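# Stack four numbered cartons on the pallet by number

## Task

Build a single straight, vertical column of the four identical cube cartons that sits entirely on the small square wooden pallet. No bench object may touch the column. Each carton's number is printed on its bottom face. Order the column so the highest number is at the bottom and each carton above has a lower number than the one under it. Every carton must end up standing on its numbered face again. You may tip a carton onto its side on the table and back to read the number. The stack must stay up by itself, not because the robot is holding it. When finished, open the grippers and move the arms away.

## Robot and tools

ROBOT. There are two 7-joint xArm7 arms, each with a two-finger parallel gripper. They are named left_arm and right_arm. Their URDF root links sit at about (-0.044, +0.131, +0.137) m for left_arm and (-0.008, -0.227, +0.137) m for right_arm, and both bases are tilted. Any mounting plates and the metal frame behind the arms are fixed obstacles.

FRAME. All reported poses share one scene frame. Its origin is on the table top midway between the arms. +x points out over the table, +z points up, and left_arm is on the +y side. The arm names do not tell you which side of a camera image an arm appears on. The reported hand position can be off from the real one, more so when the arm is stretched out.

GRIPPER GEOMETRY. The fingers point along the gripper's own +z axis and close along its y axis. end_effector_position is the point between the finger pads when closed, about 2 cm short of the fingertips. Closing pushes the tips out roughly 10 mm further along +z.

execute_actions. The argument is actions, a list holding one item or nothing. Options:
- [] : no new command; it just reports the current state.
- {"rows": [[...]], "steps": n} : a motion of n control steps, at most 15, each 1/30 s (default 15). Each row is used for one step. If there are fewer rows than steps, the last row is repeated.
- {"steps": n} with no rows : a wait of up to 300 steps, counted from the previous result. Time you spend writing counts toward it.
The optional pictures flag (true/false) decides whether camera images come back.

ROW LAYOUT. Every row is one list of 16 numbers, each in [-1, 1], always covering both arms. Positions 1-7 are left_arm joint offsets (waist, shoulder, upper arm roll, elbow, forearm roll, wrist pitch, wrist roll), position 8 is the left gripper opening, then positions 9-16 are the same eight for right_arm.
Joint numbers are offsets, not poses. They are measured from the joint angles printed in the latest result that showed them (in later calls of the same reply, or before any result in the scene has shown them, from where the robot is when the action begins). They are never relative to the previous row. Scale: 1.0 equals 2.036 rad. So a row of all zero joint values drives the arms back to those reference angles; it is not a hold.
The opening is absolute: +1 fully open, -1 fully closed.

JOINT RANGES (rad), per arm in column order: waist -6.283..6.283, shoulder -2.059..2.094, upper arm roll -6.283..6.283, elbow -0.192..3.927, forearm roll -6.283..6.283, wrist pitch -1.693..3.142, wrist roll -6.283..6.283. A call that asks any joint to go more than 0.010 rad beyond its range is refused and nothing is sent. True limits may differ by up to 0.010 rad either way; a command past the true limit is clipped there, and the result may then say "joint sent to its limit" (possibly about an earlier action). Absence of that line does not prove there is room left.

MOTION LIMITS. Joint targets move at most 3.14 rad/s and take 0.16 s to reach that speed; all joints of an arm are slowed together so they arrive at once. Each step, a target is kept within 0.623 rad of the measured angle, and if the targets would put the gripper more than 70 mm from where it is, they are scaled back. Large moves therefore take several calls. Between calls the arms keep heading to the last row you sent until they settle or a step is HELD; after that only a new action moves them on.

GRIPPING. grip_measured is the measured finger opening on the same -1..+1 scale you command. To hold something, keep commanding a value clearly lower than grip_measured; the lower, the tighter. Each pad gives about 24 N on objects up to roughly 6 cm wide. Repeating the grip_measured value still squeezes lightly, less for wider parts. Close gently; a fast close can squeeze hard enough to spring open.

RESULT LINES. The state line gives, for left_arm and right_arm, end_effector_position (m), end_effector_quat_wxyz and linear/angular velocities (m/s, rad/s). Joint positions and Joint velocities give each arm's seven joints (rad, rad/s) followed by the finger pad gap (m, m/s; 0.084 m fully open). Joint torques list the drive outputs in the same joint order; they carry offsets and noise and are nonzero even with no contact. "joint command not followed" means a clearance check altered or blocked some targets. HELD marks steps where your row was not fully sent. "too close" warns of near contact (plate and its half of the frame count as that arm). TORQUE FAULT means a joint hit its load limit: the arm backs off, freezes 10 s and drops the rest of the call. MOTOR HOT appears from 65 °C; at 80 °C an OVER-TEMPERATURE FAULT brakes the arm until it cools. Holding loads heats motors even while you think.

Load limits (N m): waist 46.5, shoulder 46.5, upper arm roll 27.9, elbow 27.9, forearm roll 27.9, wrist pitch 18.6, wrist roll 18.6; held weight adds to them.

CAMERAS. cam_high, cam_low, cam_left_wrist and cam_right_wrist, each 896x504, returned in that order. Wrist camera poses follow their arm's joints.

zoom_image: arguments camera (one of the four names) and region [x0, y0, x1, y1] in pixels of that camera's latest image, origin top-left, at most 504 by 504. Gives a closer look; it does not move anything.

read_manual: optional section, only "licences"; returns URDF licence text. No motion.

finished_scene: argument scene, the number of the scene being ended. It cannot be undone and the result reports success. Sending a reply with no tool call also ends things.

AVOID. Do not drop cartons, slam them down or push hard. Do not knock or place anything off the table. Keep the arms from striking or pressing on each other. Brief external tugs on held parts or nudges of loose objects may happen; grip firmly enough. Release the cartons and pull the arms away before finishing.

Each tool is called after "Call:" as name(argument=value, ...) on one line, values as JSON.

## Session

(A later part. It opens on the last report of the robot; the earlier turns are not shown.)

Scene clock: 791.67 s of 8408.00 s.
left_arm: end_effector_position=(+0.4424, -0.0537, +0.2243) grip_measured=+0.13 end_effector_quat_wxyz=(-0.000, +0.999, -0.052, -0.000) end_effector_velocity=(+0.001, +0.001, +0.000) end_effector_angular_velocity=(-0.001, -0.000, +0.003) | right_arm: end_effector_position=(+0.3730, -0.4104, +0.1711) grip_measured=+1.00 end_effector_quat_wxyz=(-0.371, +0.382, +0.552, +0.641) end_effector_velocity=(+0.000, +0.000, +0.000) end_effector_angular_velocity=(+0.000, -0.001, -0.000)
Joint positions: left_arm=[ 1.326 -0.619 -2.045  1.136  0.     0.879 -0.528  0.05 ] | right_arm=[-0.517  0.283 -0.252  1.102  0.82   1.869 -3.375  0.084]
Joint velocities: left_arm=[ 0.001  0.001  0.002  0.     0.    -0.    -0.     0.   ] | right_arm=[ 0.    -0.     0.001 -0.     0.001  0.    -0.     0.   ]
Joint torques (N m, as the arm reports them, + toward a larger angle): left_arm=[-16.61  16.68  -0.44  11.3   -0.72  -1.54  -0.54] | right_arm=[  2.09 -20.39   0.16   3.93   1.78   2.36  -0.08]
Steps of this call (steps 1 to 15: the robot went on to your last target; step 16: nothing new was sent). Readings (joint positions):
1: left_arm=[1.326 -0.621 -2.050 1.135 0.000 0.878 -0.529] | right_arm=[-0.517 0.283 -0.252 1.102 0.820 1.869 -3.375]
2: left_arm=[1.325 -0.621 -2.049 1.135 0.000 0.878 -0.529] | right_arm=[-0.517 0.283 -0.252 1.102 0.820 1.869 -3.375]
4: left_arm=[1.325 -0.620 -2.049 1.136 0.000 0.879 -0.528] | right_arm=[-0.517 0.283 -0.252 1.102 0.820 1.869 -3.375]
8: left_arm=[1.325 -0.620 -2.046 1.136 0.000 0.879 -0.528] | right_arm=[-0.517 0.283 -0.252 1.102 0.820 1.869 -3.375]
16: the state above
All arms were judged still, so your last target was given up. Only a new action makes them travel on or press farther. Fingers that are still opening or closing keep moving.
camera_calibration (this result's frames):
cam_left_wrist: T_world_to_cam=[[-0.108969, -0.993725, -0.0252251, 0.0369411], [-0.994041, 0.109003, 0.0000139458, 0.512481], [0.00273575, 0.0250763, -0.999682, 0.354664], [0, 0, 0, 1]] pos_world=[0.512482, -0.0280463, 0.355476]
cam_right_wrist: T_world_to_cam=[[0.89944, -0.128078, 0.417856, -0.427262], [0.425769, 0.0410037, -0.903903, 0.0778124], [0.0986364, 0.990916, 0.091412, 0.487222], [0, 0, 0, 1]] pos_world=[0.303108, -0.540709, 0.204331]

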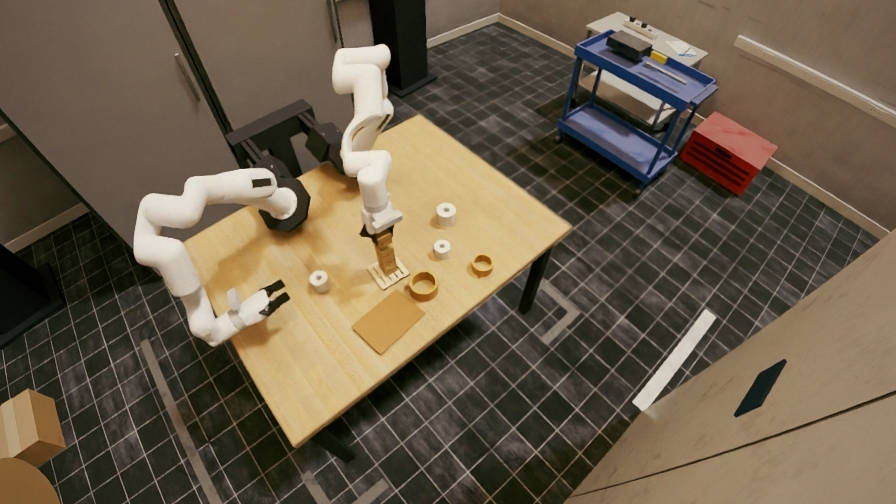

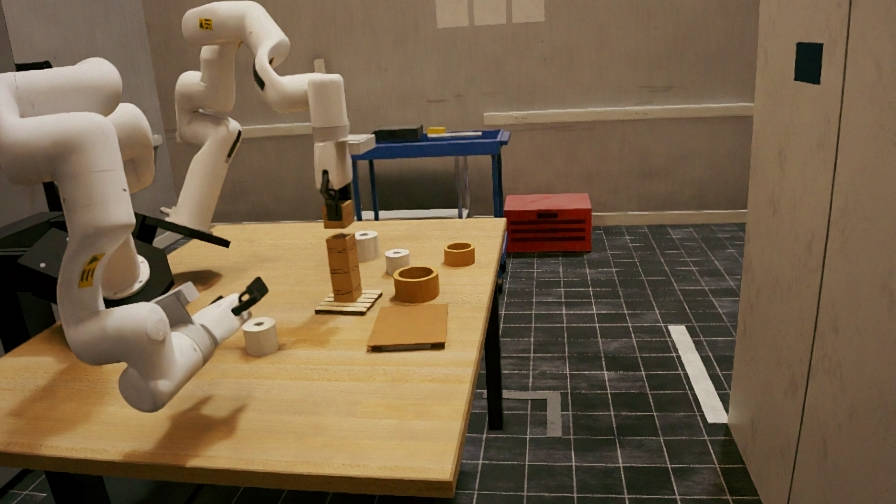

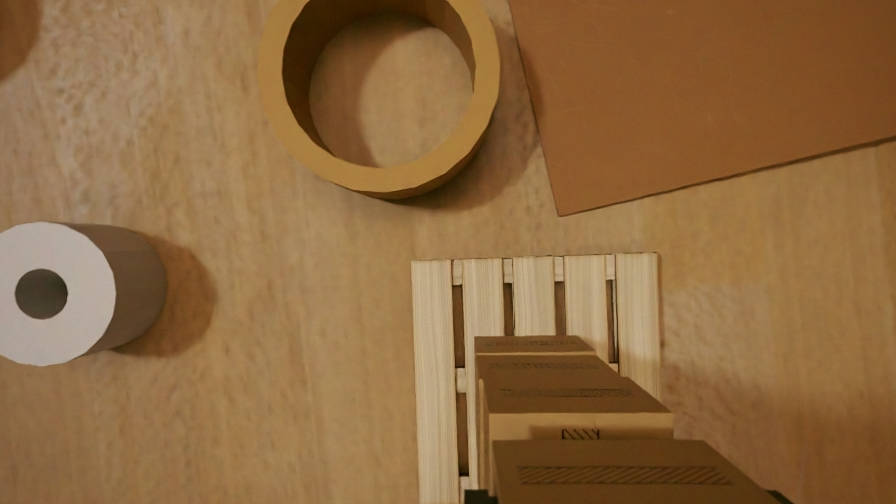

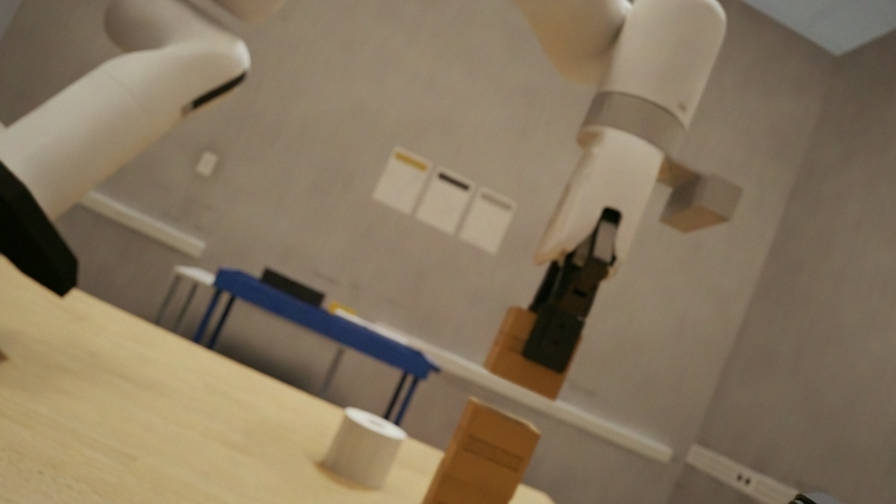

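Call:
execute_actions(actions=[{"rows":[[0.0282,-0.0089,-0.0217,-0.011,0,-0.0297,0.001,-0.4,0,0,0,0,0,0,0,1]],"steps":15}], pictures=false)

Call:
execute_actions(actions=[{"steps":8}])

Scene clock: 801.83 s of 8408.00 s.
left_arm: end_effector_position=(+0.4431, -0.0530, +0.2011) grip_measured=+0.13 end_effector_quat_wxyz=(-0.000, +0.999, -0.052, -0.000) end_effector_velocity=(-0.000, +0.002, -0.003) end_effector_angular_velocity=(+0.001, +0.003, +0.003) | right_arm: end_effector_position=(+0.3730, -0.4104, +0.1711) grip_measured=+1.00 end_effector_quat_wxyz=(-0.371, +0.382, +0.552, +0.641) end_effector_velocity=(-0.000, -0.000, -0.000) end_effector_angular_velocity=(-0.001, +0.000, +0.000)
Joint positions: left_arm=[ 1.383 -0.637 -2.088  1.114  0.     0.819 -0.526  0.05 ] | right_arm=[-0.517  0.283 -0.252  1.102  0.82   1.869 -3.375  0.084]
Joint velocities: left_arm=[ 0.006 -0.001 -0.002 -0.005 -0.001 -0.005  0.     0.   ] | right_arm=[-0.001  0.001  0.     0.001 -0.001 -0.001 -0.     0.   ]
Joint torques (N m, as the arm reports them, + toward a larger angle): left_arm=[-16.86  18.36  -0.34  10.87  -0.75  -1.61  -0.57] | right_arm=[  1.44 -20.64   0.15   4.38   1.68   2.25  -0.08]
Steps of this call (steps 1 to 90: nothing new was sent; then 6.67 s passed at rest; steps 91 to 105: all 15 steps of this action). Readings (joint positions):
91: left_arm=[1.326 -0.619 -2.044 1.136 0.000 0.879 -0.528] | right_arm=[-0.517 0.283 -0.252 1.102 0.820 1.869 -3.375]
92: left_arm=[1.329 -0.620 -2.047 1.136 0.000 0.875 -0.528] | right_arm=[-0.517 0.283 -0.252 1.102 0.820 1.869 -3.375]
94: left_arm=[1.350 -0.626 -2.064 1.129 0.000 0.852 -0.527] | right_arm=[-0.517 0.283 -0.252 1.102 0.820 1.869 -3.375]
98: left_arm=[1.378 -0.636 -2.083 1.114 0.000 0.827 -0.526] | right_arm=[-0.517 0.283 -0.252 1.102 0.820 1.869 -3.375]
105: the state above

Scene clock: 802.10 s of 8408.00 s.
left_arm: end_effector_position=(+0.4431, -0.0527, +0.2007) grip_measured=+0.13 end_effector_quat_wxyz=(-0.000, +0.999, -0.052, -0.000) end_effector_velocity=(-0.000, +0.000, -0.000) end_effector_angular_velocity=(-0.000, +0.001, +0.001) | right_arm: end_effector_position=(+0.3730, -0.4104, +0.1711) grip_measured=+1.00 end_effector_quat_wxyz=(-0.371, +0.382, +0.552, +0.641) end_effector_velocity=(+0.000, +0.000, -0.000) end_effector_angular_velocity=(+0.001, +0.001, -0.000)
Joint positions: left_arm=[ 1.383 -0.637 -2.089  1.114  0.     0.819 -0.526  0.05 ] | right_arm=[-0.517  0.283 -0.252  1.102  0.82   1.869 -3.375  0.084]
Joint velocities: left_arm=[ 0.001 -0.    -0.    -0.001 -0.001 -0.001 -0.    -0.   ] | right_arm=[ 0.001  0.001 -0.001  0.     0.001  0.    -0.     0.   ]
Joint torques (N m, as the arm reports them, + toward a larger angle): left_arm=[-16.74  18.39  -0.5   10.96  -0.65  -1.4   -0.67] | right_arm=[  2.04 -20.36   0.05   4.46   2.03   2.21   0.  ]
Steps of this call (steps 1 to 8: the robot went on to your last target). Readings (joint positions):
1: left_arm=[1.383 -0.637 -2.089 1.114 0.000 0.819 -0.526] | right_arm=[-0.517 0.283 -0.252 1.102 0.820 1.869 -3.375]
2: left_arm=[1.383 -0.637 -2.089 1.114 0.000 0.819 -0.526] | right_arm=[-0.517 0.283 -0.252 1.102 0.820 1.869 -3.375]
4: left_arm=[1.383 -0.637 -2.089 1.114 0.000 0.819 -0.526] | right_arm=[-0.517 0.283 -0.252 1.102 0.820 1.869 -3.375]
8: the state above
camera_calibration (this result's frames):
cam_left_wrist: T_world_to_cam=[[-0.108846, -0.993727, -0.025657, 0.0374002], [-0.994054, 0.108885, -0.000131255, 0.513102], [0.00292411, 0.0254902, -0.999671, 0.33094], [0, 0, 0, 1]] pos_world=[0.513155, -0.0271395, 0.331858]
cam_right_wrist: T_world_to_cam=[[0.89944, -0.128078, 0.417857, -0.427262], [0.425769, 0.0410036, -0.903903, 0.0778124], [0.0986363, 0.990916, 0.0914119, 0.487222], [0, 0, 0, 1]] pos_world=[0.303108, -0.540709, 0.204331]

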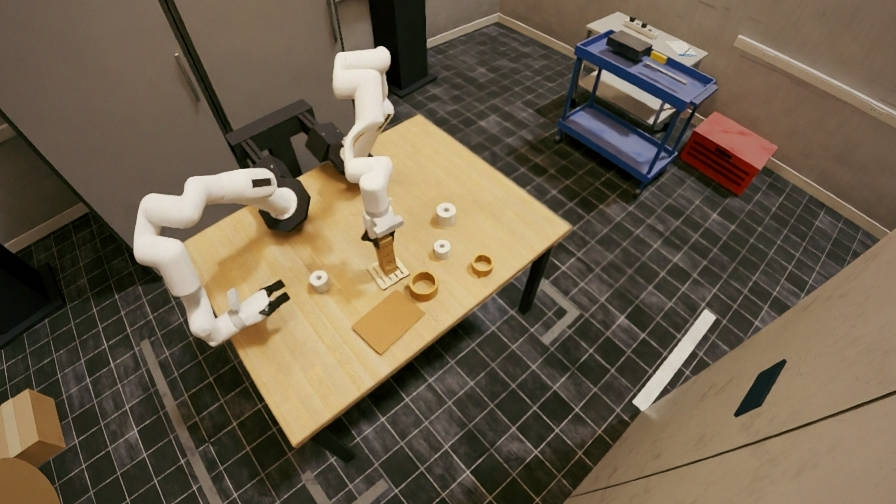

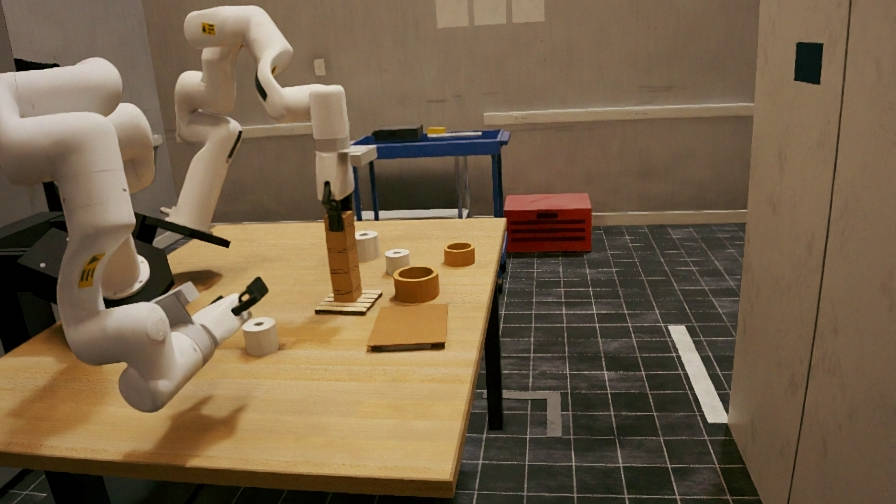

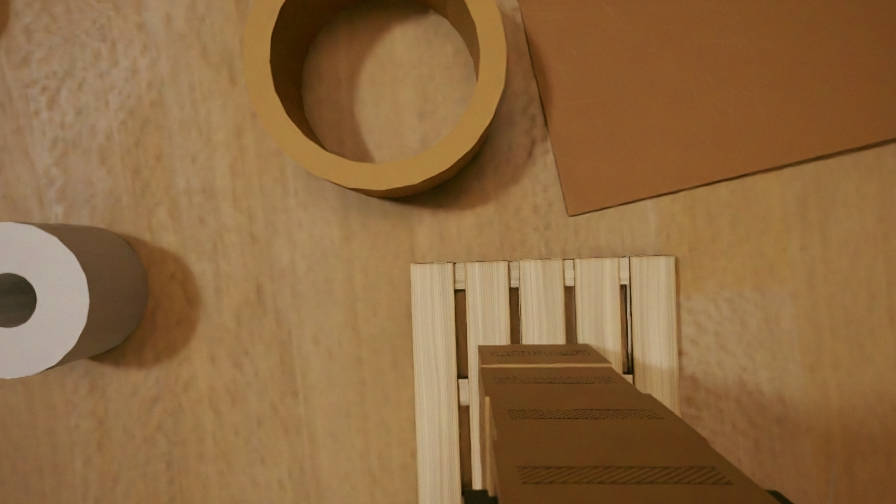

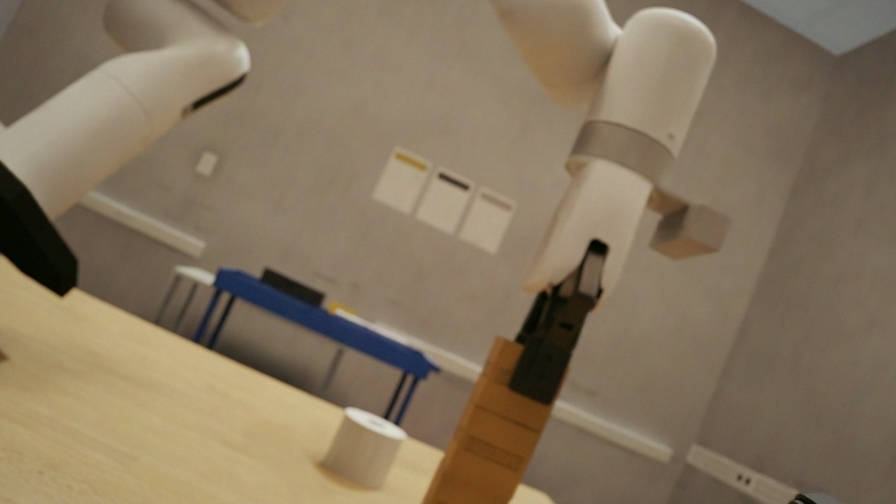

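Call:
execute_actions(actions=[{"rows":[[0,0,0,0,0,0,0,1,0,0,0,0,0,0,0,1]],"steps":8}], pictures=false)

Call:
execute_actions(actions=[{"rows":[[-0.0555,0.016,0.0445,0.0255,0,0.0616,0,1,0,0,0,0,0,0,0,1],[-0.0555,0.016,0.0445,0.0255,0,0.0616,0,1,0,0,0,0,0,0,0,1],[-0.0555,0.016,0.0445,0.0255,0,0.0616,0,1,0,0,0,0,0,0,0,1],[-0.0555,0.016,0.0445,0.0255,0,0.0616,0,1,0,0,0,0,0,0,0,1],[-0.0555,0.016,0.0445,0.0255,0,0.0616,0,1,0,0,0,0,0,0,0,1],[-0.0555,0.016,0.0445,0.0255,0,0.0616,0,1,0,0,0,0,0,0,0,1],[-0.0555,0.016,0.0445,0.0255,0,0.0616,0,1,0,0,0,0,0,0,0,1],[-0.0555,0.016,0.0445,0.0255,0,0.0616,0,1,0,0,0,0,0,0,0,1],[-0.09,0.04,0.24,0.04,0,0.11,0,1,0,0,0,0,0,0,0,1]],"steps":15}], pictures=false)

Call:
execute_actions(actions=[{"steps":20}])

Scene clock: 811.07 s of 8408.00 s.
left_arm: end_effector_position=(+0.4431, -0.0528, +0.2008) grip_measured=+1.00 end_effector_quat_wxyz=(-0.000, +0.999, -0.052, -0.000) end_effector_velocity=(-0.001, +0.000, -0.001) end_effector_angular_velocity=(+0.002, +0.002, -0.001) | right_arm: end_effector_position=(+0.3730, -0.4104, +0.1711) grip_measured=+1.00 end_effector_quat_wxyz=(-0.371, +0.382, +0.552, +0.641) end_effector_velocity=(-0.000, +0.000, +0.000) end_effector_angular_velocity=(+0.001, -0.000, +0.001)
Joint positions: left_arm=[ 1.383 -0.637 -2.089  1.114  0.     0.819 -0.526  0.084] | right_arm=[-0.517  0.283 -0.252  1.102  0.82   1.869 -3.375  0.084]
Joint velocities: left_arm=[ 0.     0.    -0.001 -0.001  0.001  0.001  0.     0.003] | right_arm=[ 0.    -0.001  0.001 -0.001 -0.     0.    -0.     0.   ]
Joint torques (N m, as the arm reports them, + toward a larger angle): left_arm=[-16.56  17.84  -0.58  10.86  -0.47  -1.5   -0.55] | right_arm=[  2.12 -20.34   0.65   4.48   1.88   2.37  -0.09]
Steps of this call (steps 1 to 15: the robot went on to your last target; steps 16 to 90: nothing new was sent; then 5.70 s passed at rest; steps 91 to 98: all 8 steps of this action). Readings (joint positions):
91: left_arm=[1.383 -0.637 -2.089 1.114 0.000 0.819 -0.526] | right_arm=[-0.517 0.283 -0.252 1.102 0.820 1.869 -3.375]
92: left_arm=[1.383 -0.637 -2.089 1.114 0.000 0.819 -0.526] | right_arm=[-0.517 0.283 -0.252 1.102 0.820 1.869 -3.375]
94: left_arm=[1.383 -0.637 -2.089 1.114 0.000 0.819 -0.526] | right_arm=[-0.517 0.283 -0.252 1.102 0.820 1.869 -3.375]
98: the state above

Scene clock: 811.57 s of 8408.00 s.
left_arm: end_effector_position=(+0.4732, -0.0031, +0.2587) grip_measured=+1.00 end_effector_quat_wxyz=(-0.007, +1.000, +0.003, +0.002) end_effector_velocity=(+0.197, +0.382, +0.067) end_effector_angular_velocity=(+0.081, -0.002, +0.823) | right_arm: end_effector_position=(+0.3730, -0.4104, +0.1711) grip_measured=+1.00 end_effector_quat_wxyz=(-0.371, +0.382, +0.552, +0.641) end_effector_velocity=(-0.000, +0.000, +0.000) end_effector_angular_velocity=(+0.001, +0.001, +0.001)
Joint positions: left_arm=[ 1.252 -0.59  -1.871  1.174  0.001  0.97  -0.526  0.084] | right_arm=[-0.517  0.283 -0.252  1.102  0.82   1.869 -3.375  0.084]
Joint velocities: left_arm=[-0.114  0.127  0.915  0.067  0.004  0.216 -0.    -0.   ] | right_arm=[-0.     0.     0.001 -0.001 -0.     0.    -0.     0.   ]
Joint torques (N m, as the arm reports them, + toward a larger angle): left_arm=[-20.31   7.96  -2.84  10.76  -0.62  -1.3   -0.56] | right_arm=[  2.23 -20.87   0.64   4.2    1.84   2.55  -0.14]
Steps of this call (steps 1 to 15: all 15 steps of this action). Readings (joint positions):
1: left_arm=[1.383 -0.637 -2.089 1.114 0.000 0.819 -0.526] | right_arm=[-0.517 0.283 -0.252 1.102 0.820 1.869 -3.375]
2: left_arm=[1.381 -0.637 -2.086 1.115 0.000 0.823 -0.526] | right_arm=[-0.517 0.283 -0.252 1.102 0.820 1.869 -3.375]
4: left_arm=[1.351 -0.629 -2.060 1.125 0.000 0.859 -0.526] | right_arm=[-0.517 0.283 -0.252 1.102 0.820 1.869 -3.375]
8: left_arm=[1.285 -0.608 -2.012 1.164 0.000 0.923 -0.526] | right_arm=[-0.517 0.283 -0.252 1.102 0.820 1.869 -3.375]
15: the state above

Scene clock: 812.23 s of 8408.00 s.
left_arm: end_effector_position=(+0.5126, +0.1063, +0.2815) grip_measured=+1.00 end_effector_quat_wxyz=(-0.016, +0.993, +0.116, -0.001) end_effector_velocity=(+0.002, +0.009, -0.000) end_effector_angular_velocity=(-0.000, +0.001, +0.018) | right_arm: end_effector_position=(+0.3730, -0.4104, +0.1711) grip_measured=+1.00 end_effector_quat_wxyz=(-0.371, +0.382, +0.552, +0.641) end_effector_velocity=(-0.001, +0.000, -0.000) end_effector_angular_velocity=(+0.000, +0.000, +0.002)
Joint positions: left_arm=[ 1.2   -0.556 -1.602  1.195  0.     1.042 -0.526  0.084] | right_arm=[-0.517  0.283 -0.252  1.102  0.82   1.869 -3.375  0.084]
Joint velocities: left_arm=[ 0.002  0.004  0.016  0.001  0.001  0.002 -0.    -0.   ] | right_arm=[-0.    -0.     0.001 -0.001 -0.002 -0.    -0.     0.   ]
Joint torques (N m, as the arm reports them, + toward a larger angle): left_arm=[-15.32   2.48  -0.38  11.84  -0.45  -1.47  -0.6 ] | right_arm=[  1.82 -20.7    0.53   4.23   1.57   2.38  -0.28]
Steps of this call (steps 1 to 20: the robot went on to your last target). Readings (joint positions):
1: left_arm=[1.248 -0.586 -1.842 1.176 0.001 0.978 -0.526] | right_arm=[-0.517 0.283 -0.252 1.102 0.820 1.869 -3.375]
2: left_arm=[1.243 -0.583 -1.814 1.178 0.001 0.985 -0.526] | right_arm=[-0.517 0.283 -0.252 1.102 0.820 1.869 -3.375]
4: left_arm=[1.231 -0.576 -1.760 1.182 0.000 1.000 -0.526] | right_arm=[-0.517 0.283 -0.252 1.102 0.820 1.869 -3.375]
8: left_arm=[1.211 -0.562 -1.650 1.192 0.001 1.029 -0.526] | right_arm=[-0.517 0.283 -0.252 1.102 0.820 1.869 -3.375]
20: the state above
camera_calibration (this result's frames):
cam_left_wrist: T_world_to_cam=[[0.225685, -0.972493, -0.0576555, 0.0403384], [-0.974133, -0.225968, -0.00164741, 0.590738], [-0.0114262, 0.0565359, -0.998335, 0.411162], [0, 0, 0, 1]] pos_world=[0.571052, 0.149471, 0.413777]
cam_right_wrist: T_world_to_cam=[[0.89944, -0.128078, 0.417856, -0.427262], [0.425768, 0.0410036, -0.903903, 0.0778124], [0.0986365, 0.990916, 0.0914118, 0.487222], [0, 0, 0, 1]] pos_world=[0.303108, -0.540709, 0.204331]

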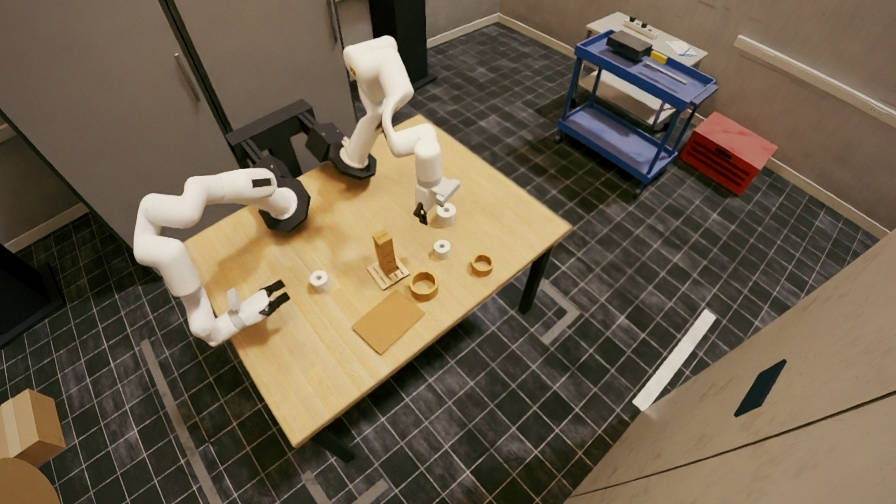

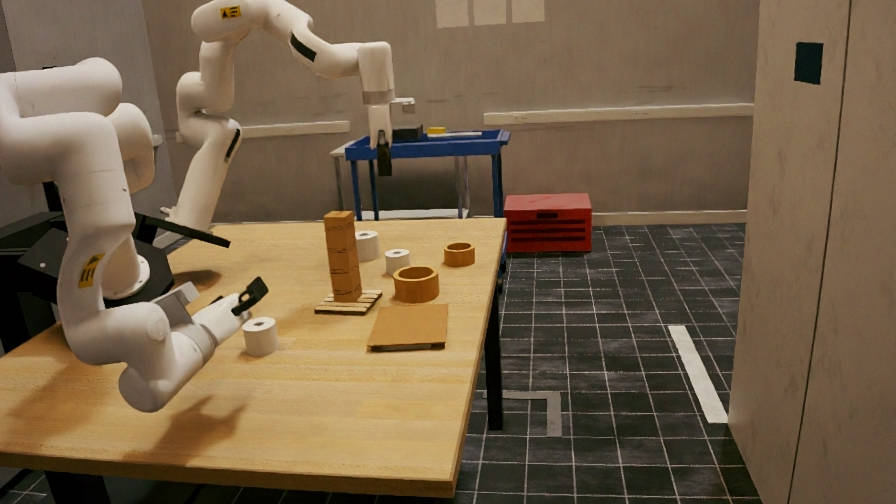

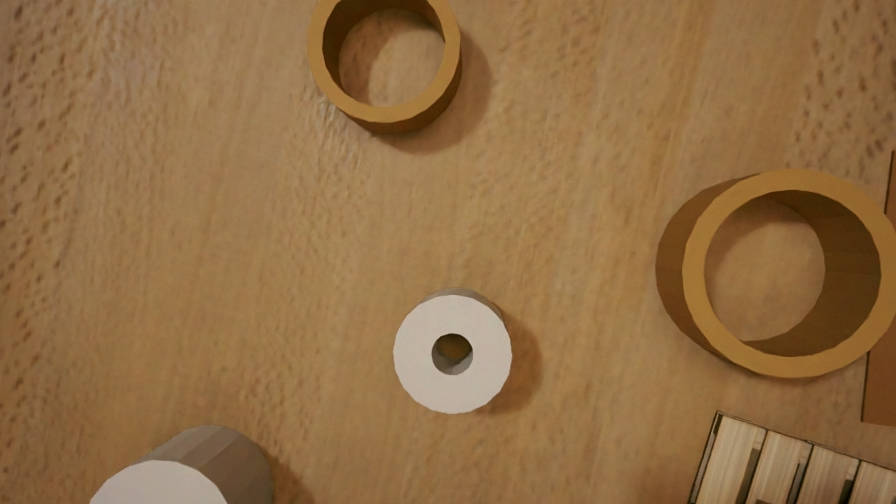

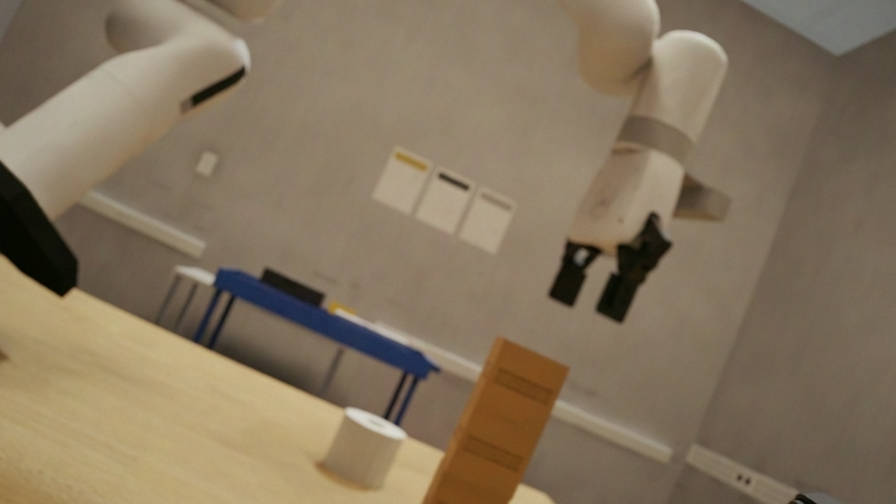

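Call:
finished_scene(scene=1)

The scene is finished: the task was done.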